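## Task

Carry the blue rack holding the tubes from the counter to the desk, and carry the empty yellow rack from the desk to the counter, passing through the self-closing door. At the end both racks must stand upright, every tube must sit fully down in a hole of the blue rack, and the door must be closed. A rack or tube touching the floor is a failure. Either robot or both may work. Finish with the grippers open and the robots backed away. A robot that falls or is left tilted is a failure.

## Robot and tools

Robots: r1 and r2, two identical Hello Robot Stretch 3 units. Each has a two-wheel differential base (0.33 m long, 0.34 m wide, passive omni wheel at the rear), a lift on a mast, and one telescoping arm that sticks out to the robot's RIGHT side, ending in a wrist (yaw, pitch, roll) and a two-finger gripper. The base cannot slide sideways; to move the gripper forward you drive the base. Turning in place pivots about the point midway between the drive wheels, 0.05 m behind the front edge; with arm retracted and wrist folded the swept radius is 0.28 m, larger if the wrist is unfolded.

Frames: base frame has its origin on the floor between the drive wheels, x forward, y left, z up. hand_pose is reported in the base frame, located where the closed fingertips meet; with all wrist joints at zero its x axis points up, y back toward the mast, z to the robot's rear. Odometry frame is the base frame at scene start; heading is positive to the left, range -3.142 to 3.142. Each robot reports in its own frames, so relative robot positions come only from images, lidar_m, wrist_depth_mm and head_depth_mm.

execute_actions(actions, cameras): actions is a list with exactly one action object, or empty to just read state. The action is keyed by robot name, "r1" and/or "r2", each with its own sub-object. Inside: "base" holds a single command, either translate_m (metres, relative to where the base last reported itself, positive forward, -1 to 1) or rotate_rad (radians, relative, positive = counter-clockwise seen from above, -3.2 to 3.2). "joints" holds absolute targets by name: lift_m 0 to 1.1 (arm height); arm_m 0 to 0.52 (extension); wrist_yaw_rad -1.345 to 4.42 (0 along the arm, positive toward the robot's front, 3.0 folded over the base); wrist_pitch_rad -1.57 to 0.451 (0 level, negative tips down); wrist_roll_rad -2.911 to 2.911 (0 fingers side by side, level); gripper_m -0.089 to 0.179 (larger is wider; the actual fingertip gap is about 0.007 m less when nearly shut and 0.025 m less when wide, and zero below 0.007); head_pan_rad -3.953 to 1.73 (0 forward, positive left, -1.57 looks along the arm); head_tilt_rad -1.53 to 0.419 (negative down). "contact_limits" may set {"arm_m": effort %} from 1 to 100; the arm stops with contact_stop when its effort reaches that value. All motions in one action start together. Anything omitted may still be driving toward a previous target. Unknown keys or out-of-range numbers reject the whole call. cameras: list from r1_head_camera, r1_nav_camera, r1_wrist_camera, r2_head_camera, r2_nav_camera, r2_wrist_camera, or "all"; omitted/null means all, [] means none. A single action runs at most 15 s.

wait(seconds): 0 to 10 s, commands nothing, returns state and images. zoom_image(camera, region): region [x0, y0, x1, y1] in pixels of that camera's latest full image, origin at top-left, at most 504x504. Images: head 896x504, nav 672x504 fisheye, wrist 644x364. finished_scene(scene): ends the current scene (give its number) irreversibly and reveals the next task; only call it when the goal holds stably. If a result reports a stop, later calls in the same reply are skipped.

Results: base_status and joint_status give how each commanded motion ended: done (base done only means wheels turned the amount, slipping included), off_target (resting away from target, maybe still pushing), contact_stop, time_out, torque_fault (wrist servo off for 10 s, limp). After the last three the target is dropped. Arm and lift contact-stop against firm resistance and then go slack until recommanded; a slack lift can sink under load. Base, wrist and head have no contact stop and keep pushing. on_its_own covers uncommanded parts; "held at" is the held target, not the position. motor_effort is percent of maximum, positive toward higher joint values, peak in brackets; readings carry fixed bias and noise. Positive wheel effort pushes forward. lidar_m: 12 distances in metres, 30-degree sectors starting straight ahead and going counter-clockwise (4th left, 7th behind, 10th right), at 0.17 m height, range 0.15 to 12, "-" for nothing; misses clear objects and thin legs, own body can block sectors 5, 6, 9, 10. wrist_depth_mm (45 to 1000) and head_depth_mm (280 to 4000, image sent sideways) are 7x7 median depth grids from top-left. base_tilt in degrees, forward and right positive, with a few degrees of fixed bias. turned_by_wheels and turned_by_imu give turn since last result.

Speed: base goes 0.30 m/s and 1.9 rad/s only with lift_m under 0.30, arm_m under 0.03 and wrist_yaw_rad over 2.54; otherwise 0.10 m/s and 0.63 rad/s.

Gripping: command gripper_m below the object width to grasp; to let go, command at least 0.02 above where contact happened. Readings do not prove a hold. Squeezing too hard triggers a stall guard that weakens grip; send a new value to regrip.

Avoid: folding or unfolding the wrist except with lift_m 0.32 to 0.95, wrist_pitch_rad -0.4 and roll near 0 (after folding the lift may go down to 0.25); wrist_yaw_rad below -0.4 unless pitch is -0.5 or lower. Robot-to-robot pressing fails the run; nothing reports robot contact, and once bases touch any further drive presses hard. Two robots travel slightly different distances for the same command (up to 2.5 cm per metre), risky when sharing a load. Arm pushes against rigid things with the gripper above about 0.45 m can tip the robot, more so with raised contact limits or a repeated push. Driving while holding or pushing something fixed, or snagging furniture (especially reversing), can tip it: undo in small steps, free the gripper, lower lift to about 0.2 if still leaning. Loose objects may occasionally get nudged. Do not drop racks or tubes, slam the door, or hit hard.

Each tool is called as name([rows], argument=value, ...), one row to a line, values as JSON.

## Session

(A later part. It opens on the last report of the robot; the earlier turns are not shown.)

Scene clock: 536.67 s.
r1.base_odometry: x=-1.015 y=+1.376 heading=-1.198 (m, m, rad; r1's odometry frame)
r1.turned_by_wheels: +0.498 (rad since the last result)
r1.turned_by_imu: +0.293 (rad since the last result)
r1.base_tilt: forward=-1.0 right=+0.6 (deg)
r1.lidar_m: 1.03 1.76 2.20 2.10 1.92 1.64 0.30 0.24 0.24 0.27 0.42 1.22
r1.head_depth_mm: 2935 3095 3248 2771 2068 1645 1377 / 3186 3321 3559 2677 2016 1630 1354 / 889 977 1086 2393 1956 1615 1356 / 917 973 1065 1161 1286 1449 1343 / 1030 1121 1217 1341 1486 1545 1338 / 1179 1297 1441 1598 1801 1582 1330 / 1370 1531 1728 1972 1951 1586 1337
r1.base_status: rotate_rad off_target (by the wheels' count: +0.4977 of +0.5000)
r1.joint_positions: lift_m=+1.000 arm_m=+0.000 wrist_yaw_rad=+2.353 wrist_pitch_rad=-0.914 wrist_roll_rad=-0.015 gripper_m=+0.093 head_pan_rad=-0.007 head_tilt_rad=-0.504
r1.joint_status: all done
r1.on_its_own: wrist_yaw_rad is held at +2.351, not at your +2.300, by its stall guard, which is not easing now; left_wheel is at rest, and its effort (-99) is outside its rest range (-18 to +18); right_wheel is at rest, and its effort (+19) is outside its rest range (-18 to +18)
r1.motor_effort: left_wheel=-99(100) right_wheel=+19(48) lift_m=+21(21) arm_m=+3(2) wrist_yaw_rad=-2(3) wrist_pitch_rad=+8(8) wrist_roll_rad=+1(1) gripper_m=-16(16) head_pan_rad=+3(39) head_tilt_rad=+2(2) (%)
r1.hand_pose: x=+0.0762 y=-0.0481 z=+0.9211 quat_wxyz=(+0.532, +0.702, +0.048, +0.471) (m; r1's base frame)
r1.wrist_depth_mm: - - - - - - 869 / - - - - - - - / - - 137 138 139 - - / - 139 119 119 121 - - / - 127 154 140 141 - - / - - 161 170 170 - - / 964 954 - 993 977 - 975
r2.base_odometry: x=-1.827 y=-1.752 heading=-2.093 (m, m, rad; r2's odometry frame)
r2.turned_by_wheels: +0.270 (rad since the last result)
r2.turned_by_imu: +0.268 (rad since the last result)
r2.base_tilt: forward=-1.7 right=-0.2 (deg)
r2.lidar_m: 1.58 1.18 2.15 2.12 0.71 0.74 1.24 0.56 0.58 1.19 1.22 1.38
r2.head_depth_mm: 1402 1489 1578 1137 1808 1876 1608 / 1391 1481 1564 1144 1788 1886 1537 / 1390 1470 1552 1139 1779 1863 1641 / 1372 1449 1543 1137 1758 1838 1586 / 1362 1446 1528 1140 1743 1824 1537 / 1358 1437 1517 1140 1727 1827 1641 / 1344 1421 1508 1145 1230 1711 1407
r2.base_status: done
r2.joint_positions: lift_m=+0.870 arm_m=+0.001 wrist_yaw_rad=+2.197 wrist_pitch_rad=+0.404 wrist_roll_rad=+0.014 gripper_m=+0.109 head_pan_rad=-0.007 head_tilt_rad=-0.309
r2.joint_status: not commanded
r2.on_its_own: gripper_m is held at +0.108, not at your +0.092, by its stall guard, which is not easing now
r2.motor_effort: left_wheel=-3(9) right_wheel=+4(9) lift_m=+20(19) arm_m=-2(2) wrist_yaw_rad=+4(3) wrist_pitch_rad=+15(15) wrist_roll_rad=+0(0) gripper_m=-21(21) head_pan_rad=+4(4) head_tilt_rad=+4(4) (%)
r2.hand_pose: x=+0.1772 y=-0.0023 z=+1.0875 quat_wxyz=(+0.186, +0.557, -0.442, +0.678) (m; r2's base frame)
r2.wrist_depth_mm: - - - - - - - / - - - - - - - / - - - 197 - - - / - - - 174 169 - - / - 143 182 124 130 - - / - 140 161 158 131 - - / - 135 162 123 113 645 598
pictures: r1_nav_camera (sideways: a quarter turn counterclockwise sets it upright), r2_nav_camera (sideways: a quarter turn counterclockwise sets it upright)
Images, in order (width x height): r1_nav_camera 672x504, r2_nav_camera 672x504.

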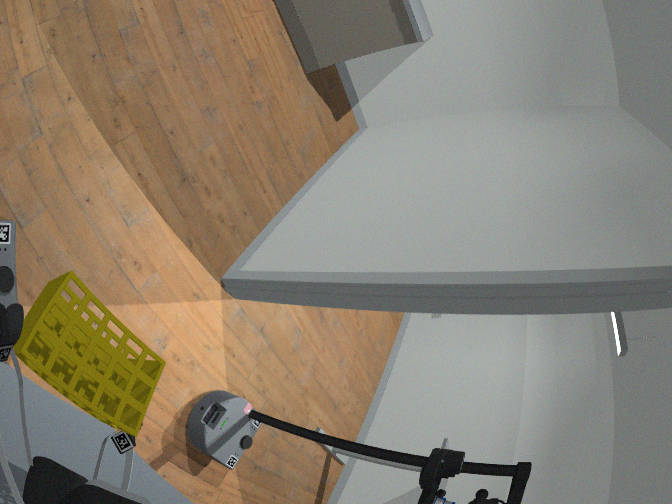

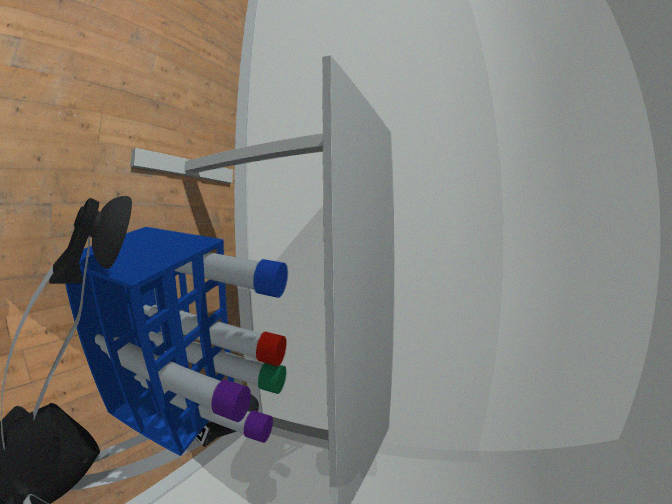

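execute_actions([
  {"r1":{"base":{"translate_m":0.2}},"r2":{"base":{"translate_m":0.48}}},
], cameras=[])

execute_actions([
  {"r1":{"base":{"rotate_rad":0.8}},"r2":{"base":{"rotate_rad":1.57},"joints":{"head_pan_rad":-1.57,"head_tilt_rad":-0.6}}},
], cameras=["r1_nav_camera","r2_nav_camera"])

Scene clock: 550.30 s.
r1.base_odometry: x=-0.942 y=+1.190 heading=-1.198 (m, m, rad; r1's odometry frame)
r1.turned_by_wheels: +0.000 (rad since the last result)
r1.turned_by_imu: -0.001 (rad since the last result)
r1.base_tilt: forward=-1.1 right=+0.6 (deg)
r1.lidar_m: 0.84 1.44 2.05 2.24 2.05 0.43 0.28 0.26 0.26 0.32 1.54 1.54
r1.head_depth_mm: 2772 2931 3089 2744 2075 1632 1372 / 2868 3211 3386 2731 2020 1630 1368 / 704 764 856 961 1856 1580 1358 / 743 790 850 934 1029 1161 1281 / 842 910 996 1091 1213 1355 1339 / 959 1055 1156 1303 1470 1548 1329 / 1109 1239 1396 1604 1795 1580 1325
r1.base_status: done
r1.joint_positions: lift_m=+1.000 arm_m=+0.000 wrist_yaw_rad=+2.353 wrist_pitch_rad=-0.914 wrist_roll_rad=-0.015 gripper_m=+0.093 head_pan_rad=-0.007 head_tilt_rad=-0.504
r1.joint_status: not commanded
r1.on_its_own: wrist_yaw_rad is held at +2.351, not at your +2.300, by its stall guard, which is not easing now
r1.motor_effort: left_wheel=-6(89) right_wheel=-1(19) lift_m=+21(22) arm_m=+2(2) wrist_yaw_rad=-1(1) wrist_pitch_rad=+7(8) wrist_roll_rad=+1(1) gripper_m=-15(16) head_pan_rad=+4(3) head_tilt_rad=+2(2) (%)
r1.hand_pose: x=+0.0762 y=-0.0481 z=+0.9211 quat_wxyz=(+0.532, +0.702, +0.048, +0.471) (m; r1's base frame)
r1.wrist_depth_mm: - - - - - 945 686 / - - - - - 893 - / - - 136 138 139 - - / - 139 119 120 120 - - / - 127 153 140 141 - - / - - 162 170 171 - - / 952 990 - - 990 - 998
r2.base_odometry: x=-2.066 y=-2.168 heading=-2.093 (m, m, rad; r2's odometry frame)
r2.turned_by_wheels: +0.000 (rad since the last result)
r2.turned_by_imu: -0.003 (rad since the last result)
r2.base_tilt: forward=-1.6 right=-0.2 (deg)
r2.lidar_m: 1.11 0.75 1.49 2.61 1.38 1.08 1.42 0.97 1.22 1.16 1.02 1.17
r2.head_depth_mm: 963 1020 1085 1122 722 527 435 / 956 1011 1074 1114 720 528 416 / 950 1004 1064 1099 721 528 443 / 942 994 1054 1094 723 527 428 / 934 991 1046 1088 724 528 416 / 927 984 1039 1078 723 529 443 / 925 972 1031 1065 724 528 416
r2.base_status: done
r2.joint_positions: lift_m=+0.870 arm_m=+0.001 wrist_yaw_rad=+2.197 wrist_pitch_rad=+0.404 wrist_roll_rad=+0.014 gripper_m=+0.109 head_pan_rad=-0.007 head_tilt_rad=-0.309
r2.joint_status: not commanded
r2.on_its_own: gripper_m is held at +0.108, not at your +0.092, by its stall guard, which is not easing now
r2.motor_effort: left_wheel=-4(5) right_wheel=+3(9) lift_m=+19(19) arm_m=-2(2) wrist_yaw_rad=+3(3) wrist_pitch_rad=+15(15) wrist_roll_rad=+0(0) gripper_m=-22(21) head_pan_rad=+4(4) head_tilt_rad=+4(4) (%)
r2.hand_pose: x=+0.1772 y=-0.0023 z=+1.0875 quat_wxyz=(+0.186, +0.557, -0.442, +0.678) (m; r2's base frame)
r2.wrist_depth_mm: - - - - - - 870 / - - - - - 996 856 / - - - 196 - 949 826 / - - - 174 169 920 813 / - 143 181 124 130 875 807 / - 139 161 158 131 - 774 / - 135 162 123 112 481 565
pictures: none
No camera images: the call's "cameras" was empty. Leave "cameras" out to get every camera's image.

Scene clock: 553.73 s.
r1.base_odometry: x=-0.942 y=+1.190 heading=-0.398 (m, m, rad; r1's odometry frame)
r1.turned_by_wheels: +0.800 (rad since the last result)
r1.turned_by_imu: +0.797 (rad since the last result)
r1.base_tilt: forward=-1.1 right=+0.5 (deg)
r1.lidar_m: 2.04 2.19 2.07 2.05 0.36 0.28 0.28 0.30 0.44 1.45 0.84 0.94
r1.head_depth_mm: 2220 2354 2544 2375 2043 1653 1363 / 2230 2408 2617 2714 2034 1618 1368 / 2254 2455 2667 2698 2014 1636 1356 / 2264 2299 2059 2310 2001 1608 1350 / 2303 2227 2071 2281 2011 1600 1333 / 2329 2182 2096 2279 1961 1597 1330 / 2355 2104 2105 2268 1965 1586 1328
r1.base_status: done
r1.joint_positions: lift_m=+1.000 arm_m=+0.000 wrist_yaw_rad=+2.353 wrist_pitch_rad=-0.914 wrist_roll_rad=-0.015 gripper_m=+0.093 head_pan_rad=-0.007 head_tilt_rad=-0.504
r1.joint_status: not commanded
r1.on_its_own: wrist_yaw_rad is held at +2.351, not at your +2.300, by its stall guard, which is not easing now
r1.motor_effort: left_wheel=-8(18) right_wheel=-1(8) lift_m=+21(21) arm_m=+2(2) wrist_yaw_rad=-2(2) wrist_pitch_rad=+8(7) wrist_roll_rad=+1(1) gripper_m=-17(16) head_pan_rad=+3(3) head_tilt_rad=+2(2) (%)
r1.hand_pose: x=+0.0762 y=-0.0481 z=+0.9211 quat_wxyz=(+0.532, +0.702, +0.048, +0.471) (m; r1's base frame)
r1.wrist_depth_mm: - - - - - - - / - - - - - - - / - - 137 137 140 - - / - 139 119 120 121 - - / - 127 154 140 141 - - / 570 - 162 170 171 - - / 539 761 - 998 963 988 830
r2.base_odometry: x=-2.066 y=-2.168 heading=-0.523 (m, m, rad; r2's odometry frame)
r2.turned_by_wheels: +1.570 (rad since the last result)
r2.turned_by_imu: +1.562 (rad since the last result)
r2.base_tilt: forward=-1.5 right=-0.3 (deg)
r2.lidar_m: 2.61 1.39 1.08 1.55 1.11 1.22 1.16 1.02 1.17 1.11 0.75 1.49
r2.head_depth_mm: 948 1051 840 605 475 421 - / 942 1048 839 607 474 422 - / 937 1042 841 607 475 415 - / 934 1030 841 607 475 412 - / 925 1025 841 606 474 423 1278 / 923 1015 841 607 474 423 1284 / 914 1008 842 608 476 422 1234
r2.base_status: done
r2.joint_positions: lift_m=+0.870 arm_m=+0.001 wrist_yaw_rad=+2.197 wrist_pitch_rad=+0.404 wrist_roll_rad=+0.014 gripper_m=+0.109 head_pan_rad=-1.563 head_tilt_rad=-0.592
r2.joint_status: all done
r2.on_its_own: gripper_m is held at +0.108, not at your +0.092, by its stall guard, which is not easing now
r2.motor_effort: left_wheel=-3(7) right_wheel=+4(8) lift_m=+20(20) arm_m=-2(2) wrist_yaw_rad=+3(3) wrist_pitch_rad=+15(15) wrist_roll_rad=+0(0) gripper_m=-21(21) head_pan_rad=-3(48) head_tilt_rad=-3(22) (%)
r2.hand_pose: x=+0.1772 y=-0.0023 z=+1.0875 quat_wxyz=(+0.186, +0.557, -0.442, +0.678) (m; r2's base frame)
r2.wrist_depth_mm: - - - - - - - / - - - - - - - / - - - 198 - - - / - - - 174 169 - - / - 142 181 124 130 - - / - 140 161 158 131 - - / - 136 161 124 113 - -
pictures: r1_nav_camera (sideways: a quarter turn counterclockwise sets it upright), r2_nav_camera (sideways: a quarter turn counterclockwise sets it upright)
Images, in order (width x height): r1_nav_camera 672x504, r2_nav_camera 672x504.

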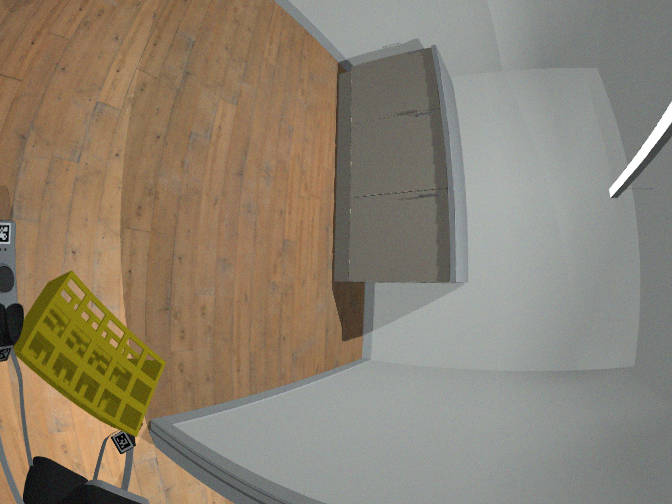

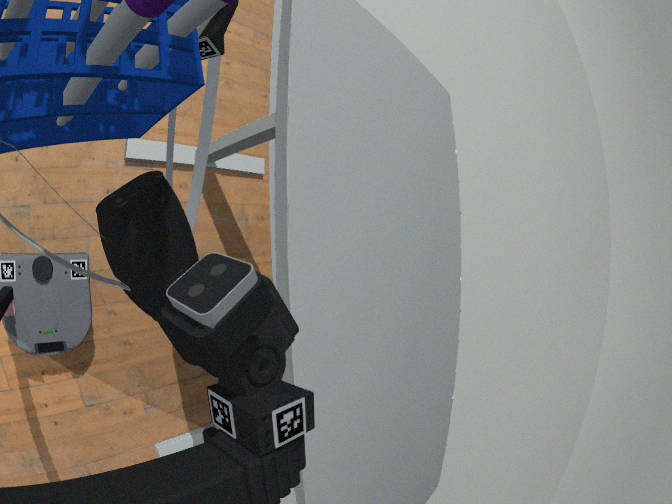

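execute_actions([
  {"r1":{"base":{"rotate_rad":0.3}},"r2":{"joints":{"wrist_yaw_rad":0.0,"lift_m":0.95}}},
], cameras=[])

execute_actions([
  {"r1":{"base":{"translate_m":1.0}},"r2":{"joints":{"arm_m":0.33,"wrist_pitch_rad":0.05}}},
], cameras=["r1_nav_camera","r2_nav_camera","r2_head_camera"])

Scene clock: 580.87 s.
r1.base_odometry: x=-0.942 y=+1.190 heading=-0.098 (m, m, rad; r1's odometry frame)
r1.turned_by_wheels: +0.300 (rad since the last result)
r1.turned_by_imu: +0.299 (rad since the last result)
r1.base_tilt: forward=-1.1 right=+0.5 (deg)
r1.lidar_m: 2.06 2.20 2.05 0.43 0.29 0.27 0.27 0.34 1.45 2.29 0.84 1.62
r1.head_depth_mm: 2204 2297 1960 2267 2044 1646 1377 / 2305 2363 2038 2197 2033 1627 1360 / 2412 2391 2131 2312 2030 1618 1350 / 2463 2290 2212 2401 2003 1620 1347 / 2569 2227 2299 2497 2014 1611 1338 / 2674 2282 2409 2540 1970 1608 1343 / 2702 2391 2540 2566 1940 1572 1328
r1.base_status: done
r1.joint_positions: lift_m=+1.000 arm_m=+0.000 wrist_yaw_rad=+2.353 wrist_pitch_rad=-0.914 wrist_roll_rad=-0.015 gripper_m=+0.093 head_pan_rad=-0.007 head_tilt_rad=-0.504
r1.joint_status: not commanded
r1.on_its_own: wrist_yaw_rad is held at +2.351, not at your +2.300, by its stall guard, which is not easing now
r1.motor_effort: left_wheel=-7(15) right_wheel=-2(6) lift_m=+21(21) arm_m=+2(2) wrist_yaw_rad=-2(3) wrist_pitch_rad=+8(8) wrist_roll_rad=+1(1) gripper_m=-16(16) head_pan_rad=+4(3) head_tilt_rad=+2(2) (%)
r1.hand_pose: x=+0.0762 y=-0.0481 z=+0.9211 quat_wxyz=(+0.532, +0.702, +0.048, +0.471) (m; r1's base frame)
r1.wrist_depth_mm: - - - - - - - / - - - - - - - / - - 137 138 139 - - / - 139 119 120 120 - - / - 127 154 140 141 - - / 459 - 162 169 171 - - / 451 659 - 991 980 - -
r2.base_odometry: x=-2.066 y=-2.168 heading=-0.523 (m, m, rad; r2's odometry frame)
r2.turned_by_wheels: +0.000 (rad since the last result)
r2.turned_by_imu: -0.001 (rad since the last result)
r2.base_tilt: forward=-1.6 right=-0.1 (deg)
r2.lidar_m: 2.61 1.40 1.08 1.52 1.10 1.22 1.16 1.02 1.17 1.11 0.75 1.48
r2.head_depth_mm: 951 1036 757 607 514 - - / 942 346 333 606 - - - / 938 342 340 374 - - - / 932 362 348 543 - 897 1251 / 924 1007 363 595 475 422 1253 / 922 1016 799 608 475 422 1254 / 916 1010 841 608 475 422 1231
r2.base_status: not commanded
r2.joint_positions: lift_m=+0.950 arm_m=+0.001 wrist_yaw_rad=+0.003 wrist_pitch_rad=+0.404 wrist_roll_rad=+0.014 gripper_m=+0.109 head_pan_rad=-1.563 head_tilt_rad=-0.592
r2.joint_status: all done
r2.on_its_own: gripper_m is held at +0.108, not at your +0.092, by its stall guard, which is not easing now
r2.motor_effort: left_wheel=-3(4) right_wheel=+4(4) lift_m=+26(27) arm_m=-2(2) wrist_yaw_rad=-4(7) wrist_pitch_rad=+15(15) wrist_roll_rad=+0(0) gripper_m=-20(20) head_pan_rad=-3(3) head_tilt_rad=-3(3) (%)
r2.hand_pose: x=-0.0205 y=-0.3911 z=+1.1672 quat_wxyz=(+0.688, -0.139, -0.698, +0.144) (m; r2's base frame)
r2.wrist_depth_mm: 905 920 937 - - - - / 856 893 911 946 - - - / 837 866 875 197 950 959 - / 811 817 850 175 169 922 944 / 787 143 181 124 130 907 931 / 774 139 161 158 131 - 896 / 611 135 161 124 115 753 880
pictures: none
No camera images: the call's "cameras" was empty. Leave "cameras" out to get every camera's image.

Scene clock: 591.83 s.
r1.base_odometry: x=+0.053 y=+1.092 heading=-0.098 (m, m, rad; r1's odometry frame)
r1.turned_by_wheels: +0.000 (rad since the last result)
r1.turned_by_imu: -0.006 (rad since the last result)
r1.base_tilt: forward=-1.2 right=+0.5 (deg)
r1.lidar_m: 1.13 1.41 1.65 1.67 2.13 2.04 1.56 1.05 0.98 0.99 1.26 1.12
r1.head_depth_mm: 1427 1533 1244 1147 1251 1366 1369 / 1488 1594 1219 1197 1301 1443 1352 / 1535 1667 1205 1250 1360 1533 1355 / 1604 1724 1234 1291 1417 1583 1343 / 1673 1775 1270 1361 1498 1592 1347 / 1732 1848 1320 1429 1601 1591 1329 / 1819 1902 1360 1485 1708 1582 1315
r1.base_status: done
r1.joint_positions: lift_m=+1.000 arm_m=+0.000 wrist_yaw_rad=+2.353 wrist_pitch_rad=-0.914 wrist_roll_rad=-0.015 gripper_m=+0.093 head_pan_rad=-0.007 head_tilt_rad=-0.504
r1.joint_status: not commanded
r1.on_its_own: wrist_yaw_rad is held at +2.351, not at your +2.300, by its stall guard, which is not easing now
r1.motor_effort: left_wheel=-3(5) right_wheel=+3(8) lift_m=+21(21) arm_m=+2(2) wrist_yaw_rad=-2(2) wrist_pitch_rad=+8(8) wrist_roll_rad=+1(1) gripper_m=-16(16) head_pan_rad=+4(3) head_tilt_rad=+2(2) (%)
r1.hand_pose: x=+0.0762 y=-0.0481 z=+0.9211 quat_wxyz=(+0.532, +0.702, +0.048, +0.471) (m; r1's base frame)
r1.wrist_depth_mm: - - - - - - 921 / - - - - - - 968 / - - 136 138 139 - - / - 139 118 119 120 - - / - 127 154 140 140 - - / - - 163 170 170 - - / 949 998 - 994 - 999 990
r2.base_odometry: x=-2.066 y=-2.168 heading=-0.523 (m, m, rad; r2's odometry frame)
r2.turned_by_wheels: +0.000 (rad since the last result)
r2.turned_by_imu: -0.002 (rad since the last result)
r2.base_tilt: forward=-1.7 right=+0.0 (deg)
r2.lidar_m: 2.61 1.39 1.06 1.00 1.02 1.23 1.16 1.02 1.17 1.11 0.75 1.49
r2.head_depth_mm: 951 1055 - 563 460 1381 1254 / 944 1029 - 607 475 1386 1251 / 935 1010 - 585 474 422 1259 / 932 996 745 594 475 422 1258 / 922 1012 799 607 474 422 1255 / 918 1013 842 607 474 422 1255 / 913 1008 840 607 474 422 1228
r2.base_status: not commanded
r2.joint_positions: lift_m=+0.950 arm_m=+0.330 wrist_yaw_rad=+0.002 wrist_pitch_rad=+0.022 wrist_roll_rad=+0.014 gripper_m=+0.109 head_pan_rad=-1.563 head_tilt_rad=-0.592
r2.joint_status: all done
r2.on_its_own: gripper_m is held at +0.108, not at your +0.092, by its stall guard, which is not easing now
r2.motor_effort: left_wheel=-3(3) right_wheel=+4(4) lift_m=+27(26) arm_m=+1(3) wrist_yaw_rad=-2(4) wrist_pitch_rad=+13(14) wrist_roll_rad=+0(1) gripper_m=-20(22) head_pan_rad=-4(3) head_tilt_rad=-3(4) (%)
r2.hand_pose: x=-0.0209 y=-0.7315 z=+1.0701 quat_wxyz=(+0.702, -0.007, -0.712, +0.008) (m; r2's base frame)
r2.wrist_depth_mm: 462 475 485 496 497 515 524 / 473 486 497 498 513 518 537 / 488 503 506 197 528 545 553 / 503 508 517 174 169 553 578 / 471 143 182 124 130 574 582 / - 139 161 158 131 - 393 / 247 135 162 124 113 271 292
pictures: r1_nav_camera (sideways: a quarter turn counterclockwise sets it upright), r2_head_camera (sideways: a quarter turn clockwise sets it upright), r2_nav_camera (sideways: a quarter turn counterclockwise sets it upright)
Images, in order (width x height): r1_nav_camera 672x504, r2_head_camera 896x504, r2_nav_camera 672x504.

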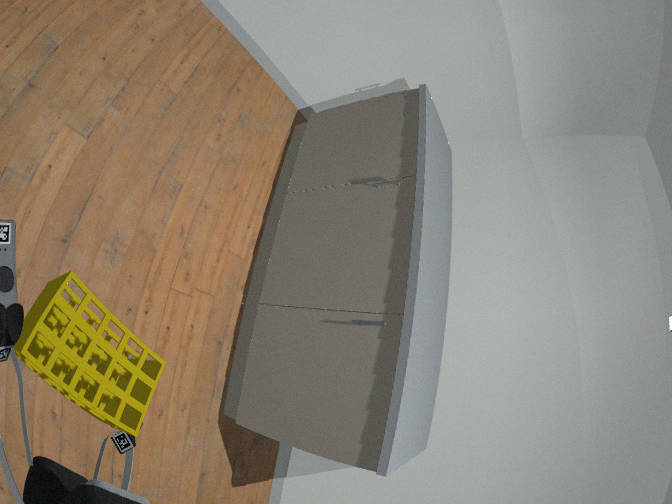

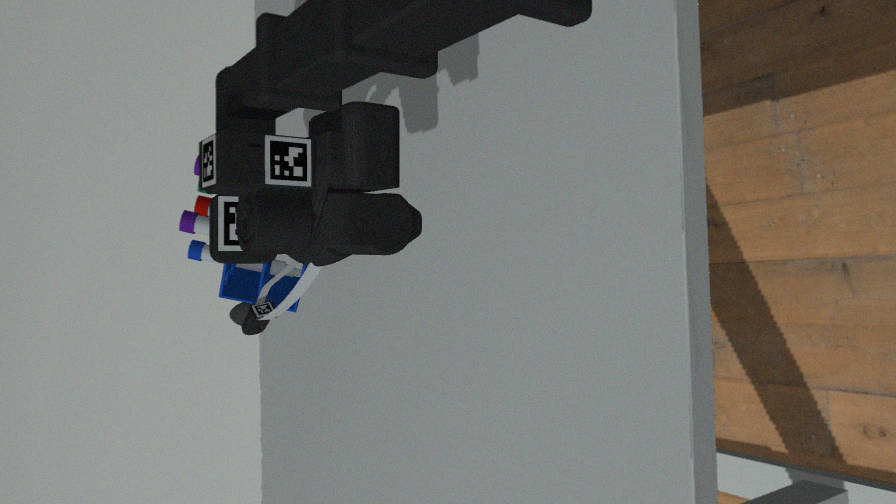

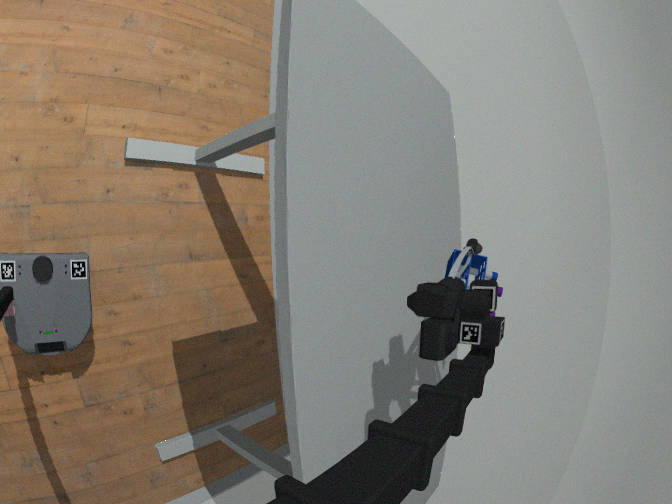

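execute_actions([
  {"r1":{"base":{"rotate_rad":-0.26}},"r2":{"joints":{"arm_m":0.17}}},
], cameras=[])

execute_actions([
  {"r1":{"base":{"translate_m":0.7},"joints":{"lift_m":1.09}},"r2":{"joints":{"lift_m":0.86}}},
], cameras=["r1_nav_camera","r2_nav_camera","r2_head_camera","r2_wrist_camera"])

Scene clock: 604.13 s.
r1.base_odometry: x=+0.053 y=+1.092 heading=-0.358 (m, m, rad; r1's odometry frame)
r1.turned_by_wheels: -0.260 (rad since the last result)
r1.turned_by_imu: -0.261 (rad since the last result)
r1.base_tilt: forward=-1.2 right=+0.6 (deg)
r1.lidar_m: 1.12 1.21 1.65 1.64 1.80 2.05 2.04 1.21 0.98 0.98 1.07 1.13
r1.head_depth_mm: 1422 1530 1242 1176 1330 1598 1369 / 1448 1558 1219 1192 1326 1516 1360 / 1462 1583 1208 1212 1345 1506 1358 / 1478 1606 1186 1228 1350 1536 1340 / 1503 1605 1173 1225 1379 1521 1342 / 1516 1634 1190 1254 1395 1552 1339 / 1552 1651 1198 1277 1423 1563 1331
r1.base_status: done
r1.joint_positions: lift_m=+1.000 arm_m=+0.000 wrist_yaw_rad=+2.353 wrist_pitch_rad=-0.914 wrist_roll_rad=-0.015 gripper_m=+0.093 head_pan_rad=-0.007 head_tilt_rad=-0.504
r1.joint_status: not commanded
r1.on_its_own: wrist_yaw_rad is held at +2.351, not at your +2.300, by its stall guard, which is not easing now
r1.motor_effort: left_wheel=+3(9) right_wheel=-4(8) lift_m=+21(21) arm_m=+2(2) wrist_yaw_rad=-2(2) wrist_pitch_rad=+8(8) wrist_roll_rad=+1(1) gripper_m=-16(16) head_pan_rad=+2(3) head_tilt_rad=+2(2) (%)
r1.hand_pose: x=+0.0762 y=-0.0481 z=+0.9211 quat_wxyz=(+0.532, +0.702, +0.048, +0.471) (m; r1's base frame)
r1.wrist_depth_mm: - - - - - - 861 / - - - - - - 938 / - - 137 137 140 - - / - 139 119 120 120 - - / - 127 153 140 141 - - / - - 163 170 171 - - / 952 981 - - - 999 -
r2.base_odometry: x=-2.066 y=-2.168 heading=-0.523 (m, m, rad; r2's odometry frame)
r2.turned_by_wheels: +0.000 (rad since the last result)
r2.turned_by_imu: -0.001 (rad since the last result)
r2.base_tilt: forward=-1.6 right=-0.2 (deg)
r2.lidar_m: 2.61 1.39 1.06 1.00 1.02 1.23 1.16 1.02 1.17 1.11 0.76 1.49
r2.head_depth_mm: 947 1052 944 - 453 1376 1254 / 946 1044 948 - 447 1376 1256 / 935 1021 554 - 453 422 1255 / 933 1020 584 583 460 422 1254 / 924 1022 758 607 474 422 1255 / 920 1018 840 606 475 422 1261 / 912 1009 844 608 475 422 1229
r2.base_status: not commanded
r2.joint_positions: lift_m=+0.950 arm_m=+0.170 wrist_yaw_rad=+0.002 wrist_pitch_rad=+0.022 wrist_roll_rad=+0.014 gripper_m=+0.109 head_pan_rad=-1.563 head_tilt_rad=-0.592
r2.joint_status: all done
r2.on_its_own: gripper_m is held at +0.108, not at your +0.092, by its stall guard, which is not easing now
r2.motor_effort: left_wheel=-4(4) right_wheel=+4(4) lift_m=+26(26) arm_m=-2(2) wrist_yaw_rad=-2(2) wrist_pitch_rad=+13(13) wrist_roll_rad=+0(0) gripper_m=-21(21) head_pan_rad=-3(4) head_tilt_rad=-3(3) (%)
r2.hand_pose: x=-0.0209 y=-0.5719 z=+1.0700 quat_wxyz=(+0.702, -0.007, -0.712, +0.008) (m; r2's base frame)
r2.wrist_depth_mm: 604 610 618 633 644 665 678 / 611 636 631 654 668 692 690 / 625 641 660 197 684 709 710 / 647 655 673 175 169 730 743 / 467 143 182 123 130 591 609 / - 139 161 158 131 - 391 / 247 135 162 124 113 272 293
pictures: none
No camera images: the call's "cameras" was empty. Leave "cameras" out to get every camera's image.

Scene clock: 612.37 s.
r1.base_odometry: x=+0.708 y=+0.847 heading=-0.358 (m, m, rad; r1's odometry frame)
r1.turned_by_wheels: +0.000 (rad since the last result)
r1.turned_by_imu: -0.004 (rad since the last result)
r1.base_tilt: forward=-1.2 right=+0.6 (deg)
r1.lidar_m: 0.43 0.46 0.70 1.54 1.68 2.63 2.71 1.35 1.09 1.09 0.54 0.43
r1.head_depth_mm: 842 912 986 825 616 506 575 / 855 919 998 816 611 504 587 / 859 935 1001 804 605 513 599 / 873 949 1016 795 599 513 612 / 890 961 1025 791 596 523 623 / 897 978 1039 781 594 522 626 / 910 988 1052 772 585 565 652
r1.base_status: done
r1.joint_positions: lift_m=+1.090 arm_m=+0.000 wrist_yaw_rad=+2.353 wrist_pitch_rad=-0.914 wrist_roll_rad=-0.015 gripper_m=+0.093 head_pan_rad=-0.007 head_tilt_rad=-0.504
r1.joint_status: all done
r1.on_its_own: wrist_yaw_rad is held at +2.351, not at your +2.300, by its stall guard, which is not easing now
r1.motor_effort: left_wheel=+3(10) right_wheel=-4(6) lift_m=+26(26) arm_m=+2(2) wrist_yaw_rad=-3(2) wrist_pitch_rad=+8(8) wrist_roll_rad=+1(1) gripper_m=-16(16) head_pan_rad=+4(2) head_tilt_rad=+2(2) (%)
r1.hand_pose: x=+0.0762 y=-0.0481 z=+1.0109 quat_wxyz=(+0.532, +0.702, +0.048, +0.471) (m; r1's base frame)
r1.wrist_depth_mm: - - - 675 476 395 397 / - - - 704 486 380 356 / - - 137 138 139 445 338 / - 139 119 119 121 459 390 / - 127 155 140 141 489 437 / - - 161 170 171 - 482 / - - - - - 918 526
r2.base_odometry: x=-2.066 y=-2.168 heading=-0.523 (m, m, rad; r2's odometry frame)
r2.turned_by_wheels: +0.000 (rad since the last result)
r2.turned_by_imu: -0.002 (rad since the last result)
r2.base_tilt: forward=-1.5 right=-0.1 (deg)
r2.lidar_m: 2.61 1.39 1.06 1.00 1.02 1.23 1.16 1.02 1.17 1.11 0.75 1.49
r2.head_depth_mm: 952 1056 838 656 - 1407 1252 / 944 1042 838 - - 1410 1253 / 939 1039 576 - - 1372 1254 / 932 1033 610 585 474 422 1260 / 926 1023 838 583 474 422 1256 / 919 1017 839 606 474 421 1254 / 913 1010 841 606 474 421 1234
r2.base_status: not commanded
r2.joint_positions: lift_m=+0.878 arm_m=+0.170 wrist_yaw_rad=+0.001 wrist_pitch_rad=+0.051 wrist_roll_rad=+0.014 gripper_m=+0.109 head_pan_rad=-1.563 head_tilt_rad=-0.594
r2.joint_status: lift_m contact_stop (moved -0.072 of -0.090)
r2.on_its_own: gripper_m is held at +0.108, not at your +0.092, by its stall guard, which is not easing now; lift_m is slack since a contact_stop, until your next command for it (your +0.860 is given up)
r2.motor_effort: left_wheel=-1(14) right_wheel=+1(14) lift_m=+22(20) arm_m=+0(2) wrist_yaw_rad=-1(3) wrist_pitch_rad=+0(28) wrist_roll_rad=+1(1) gripper_m=-19(21) head_pan_rad=-4(3) head_tilt_rad=-2(2) (%)
r2.hand_pose: x=-0.0211 y=-0.5720 z=+1.0051 quat_wxyz=(+0.702, -0.017, -0.711, +0.018) (m; r2's base frame)
r2.wrist_depth_mm: 607 603 625 638 663 670 683 / 618 634 644 639 678 708 703 / 637 650 653 158 153 700 717 / 584 602 172 117 154 714 742 / 341 140 176 114 121 405 417 / - 140 131 125 126 94 262 / 163 146 149 144 115 177 192
pictures: r1_nav_camera (sideways: a quarter turn counterclockwise sets it upright), r2_head_camera (sideways: a quarter turn clockwise sets it upright), r2_nav_camera (sideways: a quarter turn counterclockwise sets it upright), r2_wrist_camera
Images, in order (width x height): r1_nav_camera 672x504, r2_head_camera 896x504, r2_nav_camera 672x504, r2_wrist_camera 644x364.

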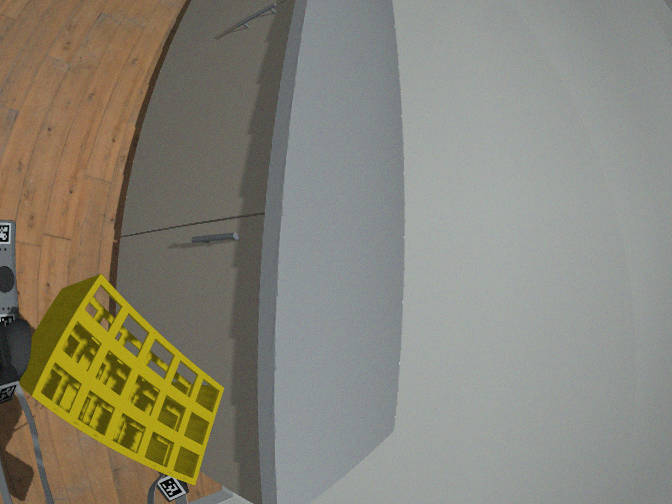

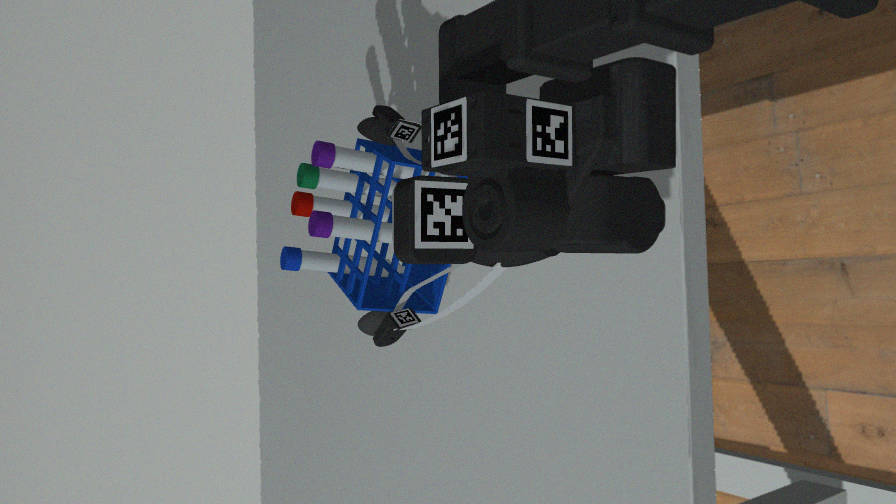

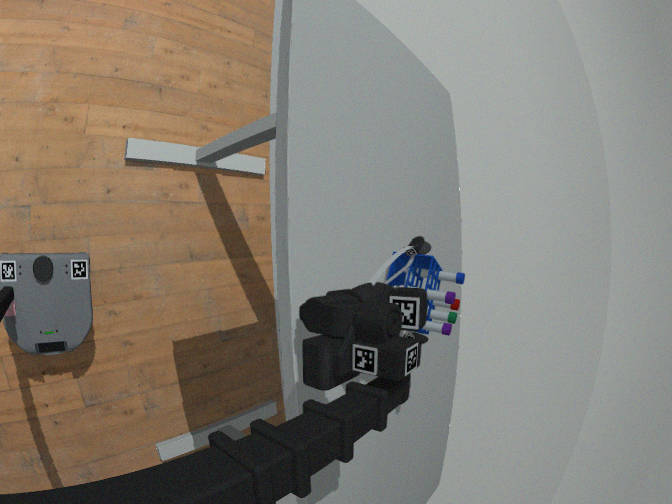

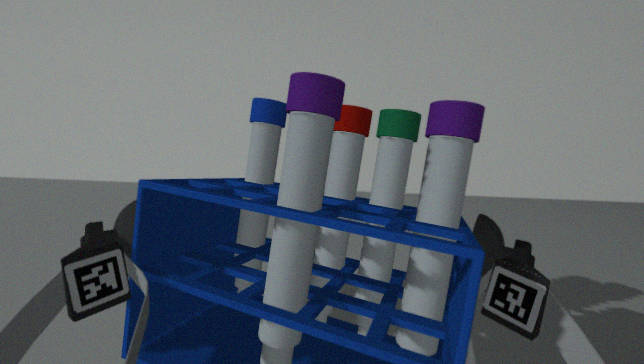

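execute_actions([
  {"r1":{"base":{"rotate_rad":1.57}},"r2":{"joints":{"lift_m":0.878,"wrist_pitch_rad":-0.1}}},
], cameras=["r2_nav_camera","r2_head_camera","r2_wrist_camera"])

Scene clock: 624.83 s.
r1.base_odometry: x=+0.708 y=+0.847 heading=+1.212 (m, m, rad; r1's odometry frame)
r1.turned_by_wheels: +1.570 (rad since the last result)
r1.turned_by_imu: +1.568 (rad since the last result)
r1.base_tilt: forward=-1.1 right=+0.6 (deg)
r1.lidar_m: 1.53 1.68 2.60 2.73 1.35 1.09 1.09 0.54 0.43 0.43 0.46 0.70
r1.head_depth_mm: 1264 1367 1477 1636 1740 1611 1381 / 1280 1379 1517 1635 1816 1633 1362 / 1301 1400 1524 1685 1840 1619 1353 / 1309 1421 1555 1693 1847 1619 1351 / 1328 1438 1570 1732 1855 1619 1339 / 1344 1470 1594 1760 1890 1593 1333 / 1364 1488 1625 1790 1892 1575 1328
r1.base_status: done
r1.joint_positions: lift_m=+1.090 arm_m=+0.000 wrist_yaw_rad=+2.353 wrist_pitch_rad=-0.914 wrist_roll_rad=-0.015 gripper_m=+0.093 head_pan_rad=-0.007 head_tilt_rad=-0.504
r1.joint_status: not commanded
r1.on_its_own: wrist_yaw_rad is held at +2.351, not at your +2.300, by its stall guard, which is not easing now
r1.motor_effort: left_wheel=-4(10) right_wheel=+4(9) lift_m=+26(26) arm_m=+2(2) wrist_yaw_rad=-2(2) wrist_pitch_rad=+7(8) wrist_roll_rad=+1(1) gripper_m=-17(16) head_pan_rad=+3(4) head_tilt_rad=+2(2) (%)
r1.hand_pose: x=+0.0762 y=-0.0481 z=+1.0109 quat_wxyz=(+0.532, +0.702, +0.048, +0.471) (m; r1's base frame)
r1.wrist_depth_mm: - - - - - - - / - - - - - - - / - - 136 138 140 - - / - 139 119 120 121 - - / - 127 153 140 141 - - / - - 162 170 171 - 768 / - - - - - 895 581
r2.base_odometry: x=-2.066 y=-2.168 heading=-0.523 (m, m, rad; r2's odometry frame)
r2.turned_by_wheels: +0.000 (rad since the last result)
r2.turned_by_imu: -0.001 (rad since the last result)
r2.base_tilt: forward=-1.8 right=-0.1 (deg)
r2.lidar_m: 2.61 1.39 1.06 1.00 1.02 1.23 1.16 1.02 1.17 1.11 0.75 1.49
r2.head_depth_mm: 952 1052 839 657 - 1400 1253 / 942 1046 836 - - 1393 1253 / 938 1040 587 - - 1375 1255 / 933 1033 794 600 474 422 1256 / 927 1021 839 584 474 421 1261 / 918 1015 839 605 474 421 1251 / 914 1008 839 606 474 422 1227
r2.base_status: not commanded
r2.joint_positions: lift_m=+0.885 arm_m=+0.170 wrist_yaw_rad=+0.002 wrist_pitch_rad=-0.056 wrist_roll_rad=+0.014 gripper_m=+0.109 head_pan_rad=-1.563 head_tilt_rad=-0.594
r2.joint_status: lift_m contact_stop (moved +0.007 of +0.000); the others done
r2.on_its_own: gripper_m is held at +0.108, not at your +0.092, by its stall guard, which is not easing now; lift_m is slack since a contact_stop, until your next command for it (your +0.878 is given up)
r2.motor_effort: left_wheel=+0(1) right_wheel=+0(1) lift_m=+22(20) arm_m=+0(0) wrist_yaw_rad=-2(2) wrist_pitch_rad=-20(35) wrist_roll_rad=+1(1) gripper_m=-20(21) head_pan_rad=-3(3) head_tilt_rad=-2(3) (%)
r2.hand_pose: x=-0.0210 y=-0.5695 z=+0.9850 quat_wxyz=(+0.702, +0.021, -0.711, -0.020) (m; r2's base frame)
r2.wrist_depth_mm: 585 601 608 612 630 644 662 / 616 620 620 103 138 669 691 / 623 637 640 149 141 707 715 / 372 313 131 119 116 482 521 / 241 140 158 114 118 285 297 / - 142 127 127 122 88 208 / 142 142 142 134 106 150 161
pictures: r2_head_camera (sideways: a quarter turn clockwise sets it upright), r2_nav_camera (sideways: a quarter turn counterclockwise sets it upright), r2_wrist_camera
Images, in order (width x height): r2_head_camera 896x504, r2_nav_camera 672x504, r2_wrist_camera 644x364.

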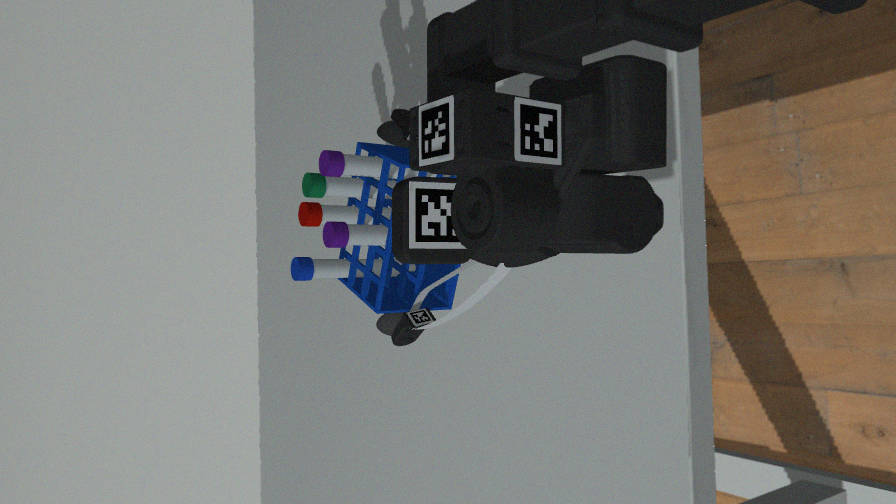

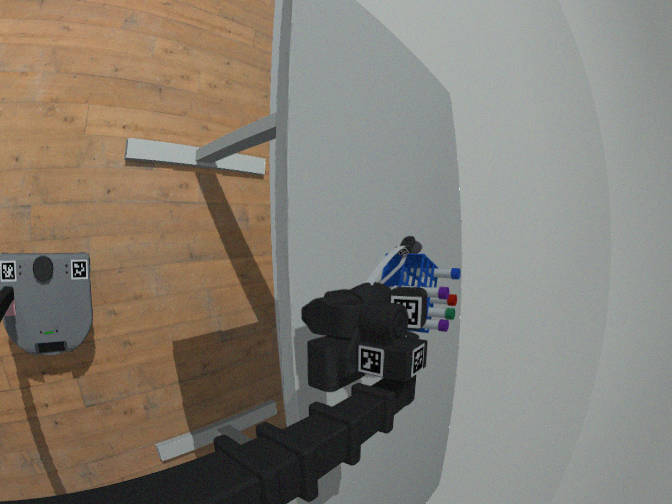

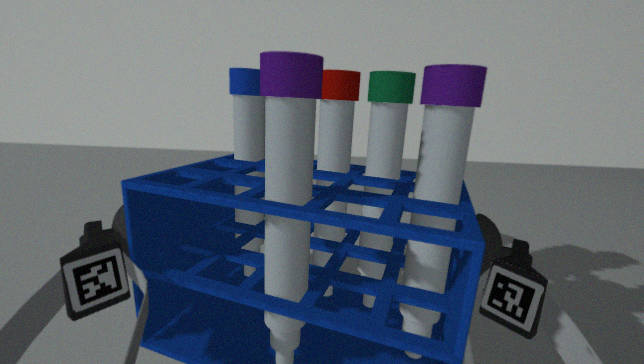

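execute_actions([
  {"r1":{"joints":{"wrist_yaw_rad":0.0,"head_pan_rad":-1.57,"head_tilt_rad":-0.6}},"r2":{"joints":{"wrist_pitch_rad":-0.2}}},
], cameras=["r1_head_camera","r2_head_camera","r2_wrist_camera"])

Scene clock: 641.53 s.
r1.base_odometry: x=+0.708 y=+0.847 heading=+1.212 (m, m, rad; r1's odometry frame)
r1.turned_by_wheels: +0.000 (rad since the last result)
r1.turned_by_imu: -0.001 (rad since the last result)
r1.base_tilt: forward=-1.1 right=+0.5 (deg)
r1.lidar_m: 1.54 1.68 2.61 2.73 1.35 1.10 1.09 0.54 0.43 0.43 0.46 0.70
r1.head_depth_mm: - - - - - - 689 / - - - - - - 725 / - - - - - - 735 / 888 978 1022 - - - 752 / 902 987 917 674 348 624 746 / 913 1009 909 668 546 639 767 / 927 1022 897 663 558 654 786
r1.base_status: not commanded
r1.joint_positions: lift_m=+1.090 arm_m=+0.000 wrist_yaw_rad=+0.003 wrist_pitch_rad=-0.914 wrist_roll_rad=-0.015 gripper_m=+0.093 head_pan_rad=-1.563 head_tilt_rad=-0.592
r1.joint_status: all done
r1.motor_effort: left_wheel=-4(4) right_wheel=+4(4) lift_m=+26(26) arm_m=+2(2) wrist_yaw_rad=-3(4) wrist_pitch_rad=+7(8) wrist_roll_rad=+1(1) gripper_m=-16(17) head_pan_rad=-4(39) head_tilt_rad=-3(16) (%)
r1.hand_pose: x=-0.0212 y=-0.2822 z=+1.0109 quat_wxyz=(+0.640, +0.315, -0.629, -0.309) (m; r1's base frame)
r1.wrist_depth_mm: 371 377 378 380 386 392 395 / 336 340 335 339 344 358 356 / 343 323 137 138 140 324 329 / 553 139 119 119 120 314 325 / 958 127 154 139 141 469 - / - - 165 170 170 - - / - - - - - - -
r2.base_odometry: x=-2.066 y=-2.168 heading=-0.523 (m, m, rad; r2's odometry frame)
r2.turned_by_wheels: +0.000 (rad since the last result)
r2.turned_by_imu: -0.001 (rad since the last result)
r2.base_tilt: forward=-1.6 right=-0.2 (deg)
r2.lidar_m: 2.61 1.39 1.06 1.00 1.03 1.23 1.16 1.02 1.17 1.11 0.75 1.49
r2.head_depth_mm: 951 1054 837 658 - 1411 1256 / 945 1045 840 - - 1391 1253 / 938 1041 587 - - 1374 1252 / 933 1034 614 606 474 421 1253 / 927 1025 839 582 475 421 1257 / 919 1020 840 606 474 422 1257 / 913 1006 837 605 474 422 1231
r2.base_status: not commanded
r2.joint_positions: lift_m=+0.893 arm_m=+0.170 wrist_yaw_rad=+0.002 wrist_pitch_rad=-0.119 wrist_roll_rad=+0.040 gripper_m=+0.109 head_pan_rad=-1.563 head_tilt_rad=-0.594
r2.joint_status: wrist_pitch_rad off_target (ended at -0.119, target -0.200)
r2.on_its_own: gripper_m is held at +0.108, not at your +0.092, by its stall guard, which is not easing now; lift_m is slack since a contact_stop, until your next command for it (your +0.878 is given up); wrist_pitch_rad is at rest, and its effort (-37) is outside its rest range (-20 to +32)
r2.motor_effort: left_wheel=+0(1) right_wheel=-1(1) lift_m=+20(22) arm_m=+0(1) wrist_yaw_rad=-1(2) wrist_pitch_rad=-37(52) wrist_roll_rad=-13(13) gripper_m=-21(20) head_pan_rad=-3(4) head_tilt_rad=-3(2) (%)
r2.hand_pose: x=-0.0210 y=-0.5666 z=+0.9776 quat_wxyz=(+0.692, +0.042, -0.719, -0.043) (m; r2's base frame)
r2.wrist_depth_mm: 583 586 599 612 620 631 663 / 615 624 161 138 130 676 692 / 630 623 166 147 139 688 706 / 337 139 128 113 113 375 379 / 231 138 155 117 120 232 250 / - 145 129 120 123 89 185 / 140 141 139 132 131 141 148
pictures: r1_head_camera (sideways: a quarter turn clockwise sets it upright), r2_head_camera (sideways: a quarter turn clockwise sets it upright), r2_wrist_camera
Images, in order (width x height): r1_head_camera 896x504, r2_head_camera 896x504, r2_wrist_camera 644x364.

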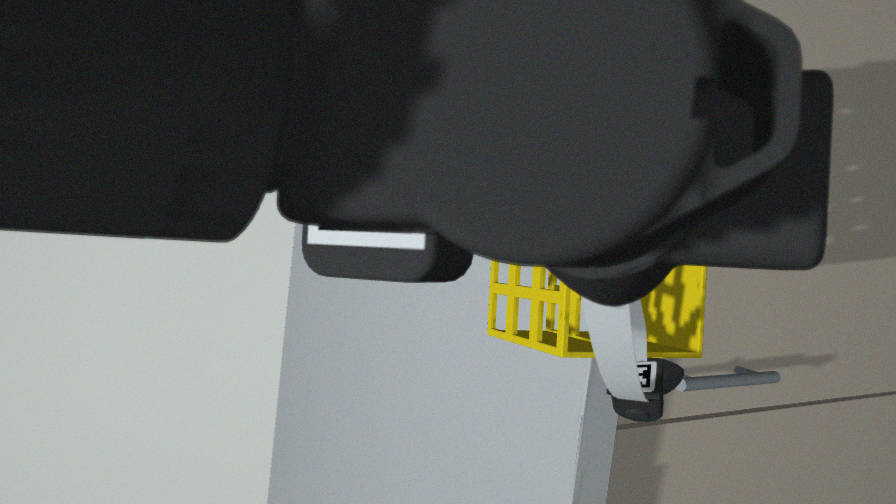

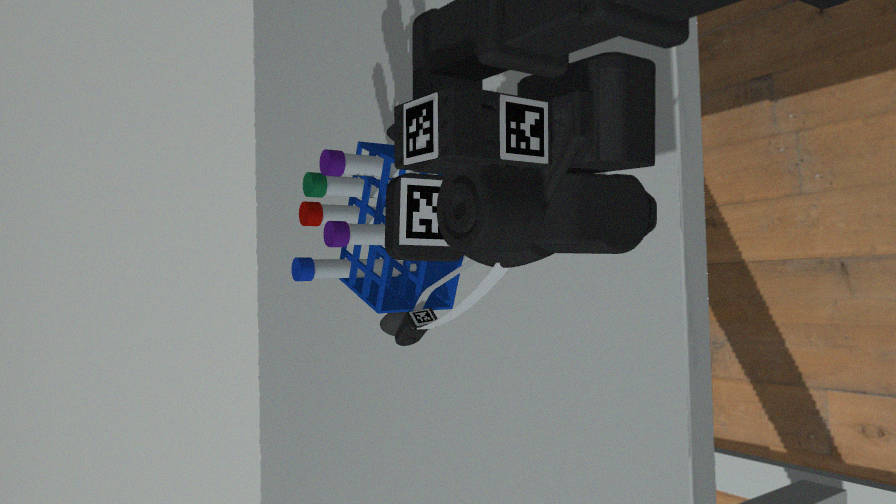

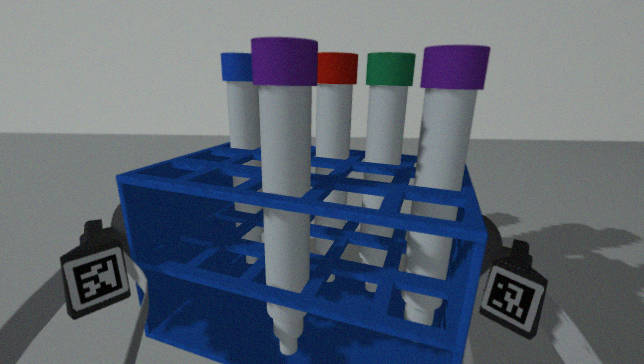

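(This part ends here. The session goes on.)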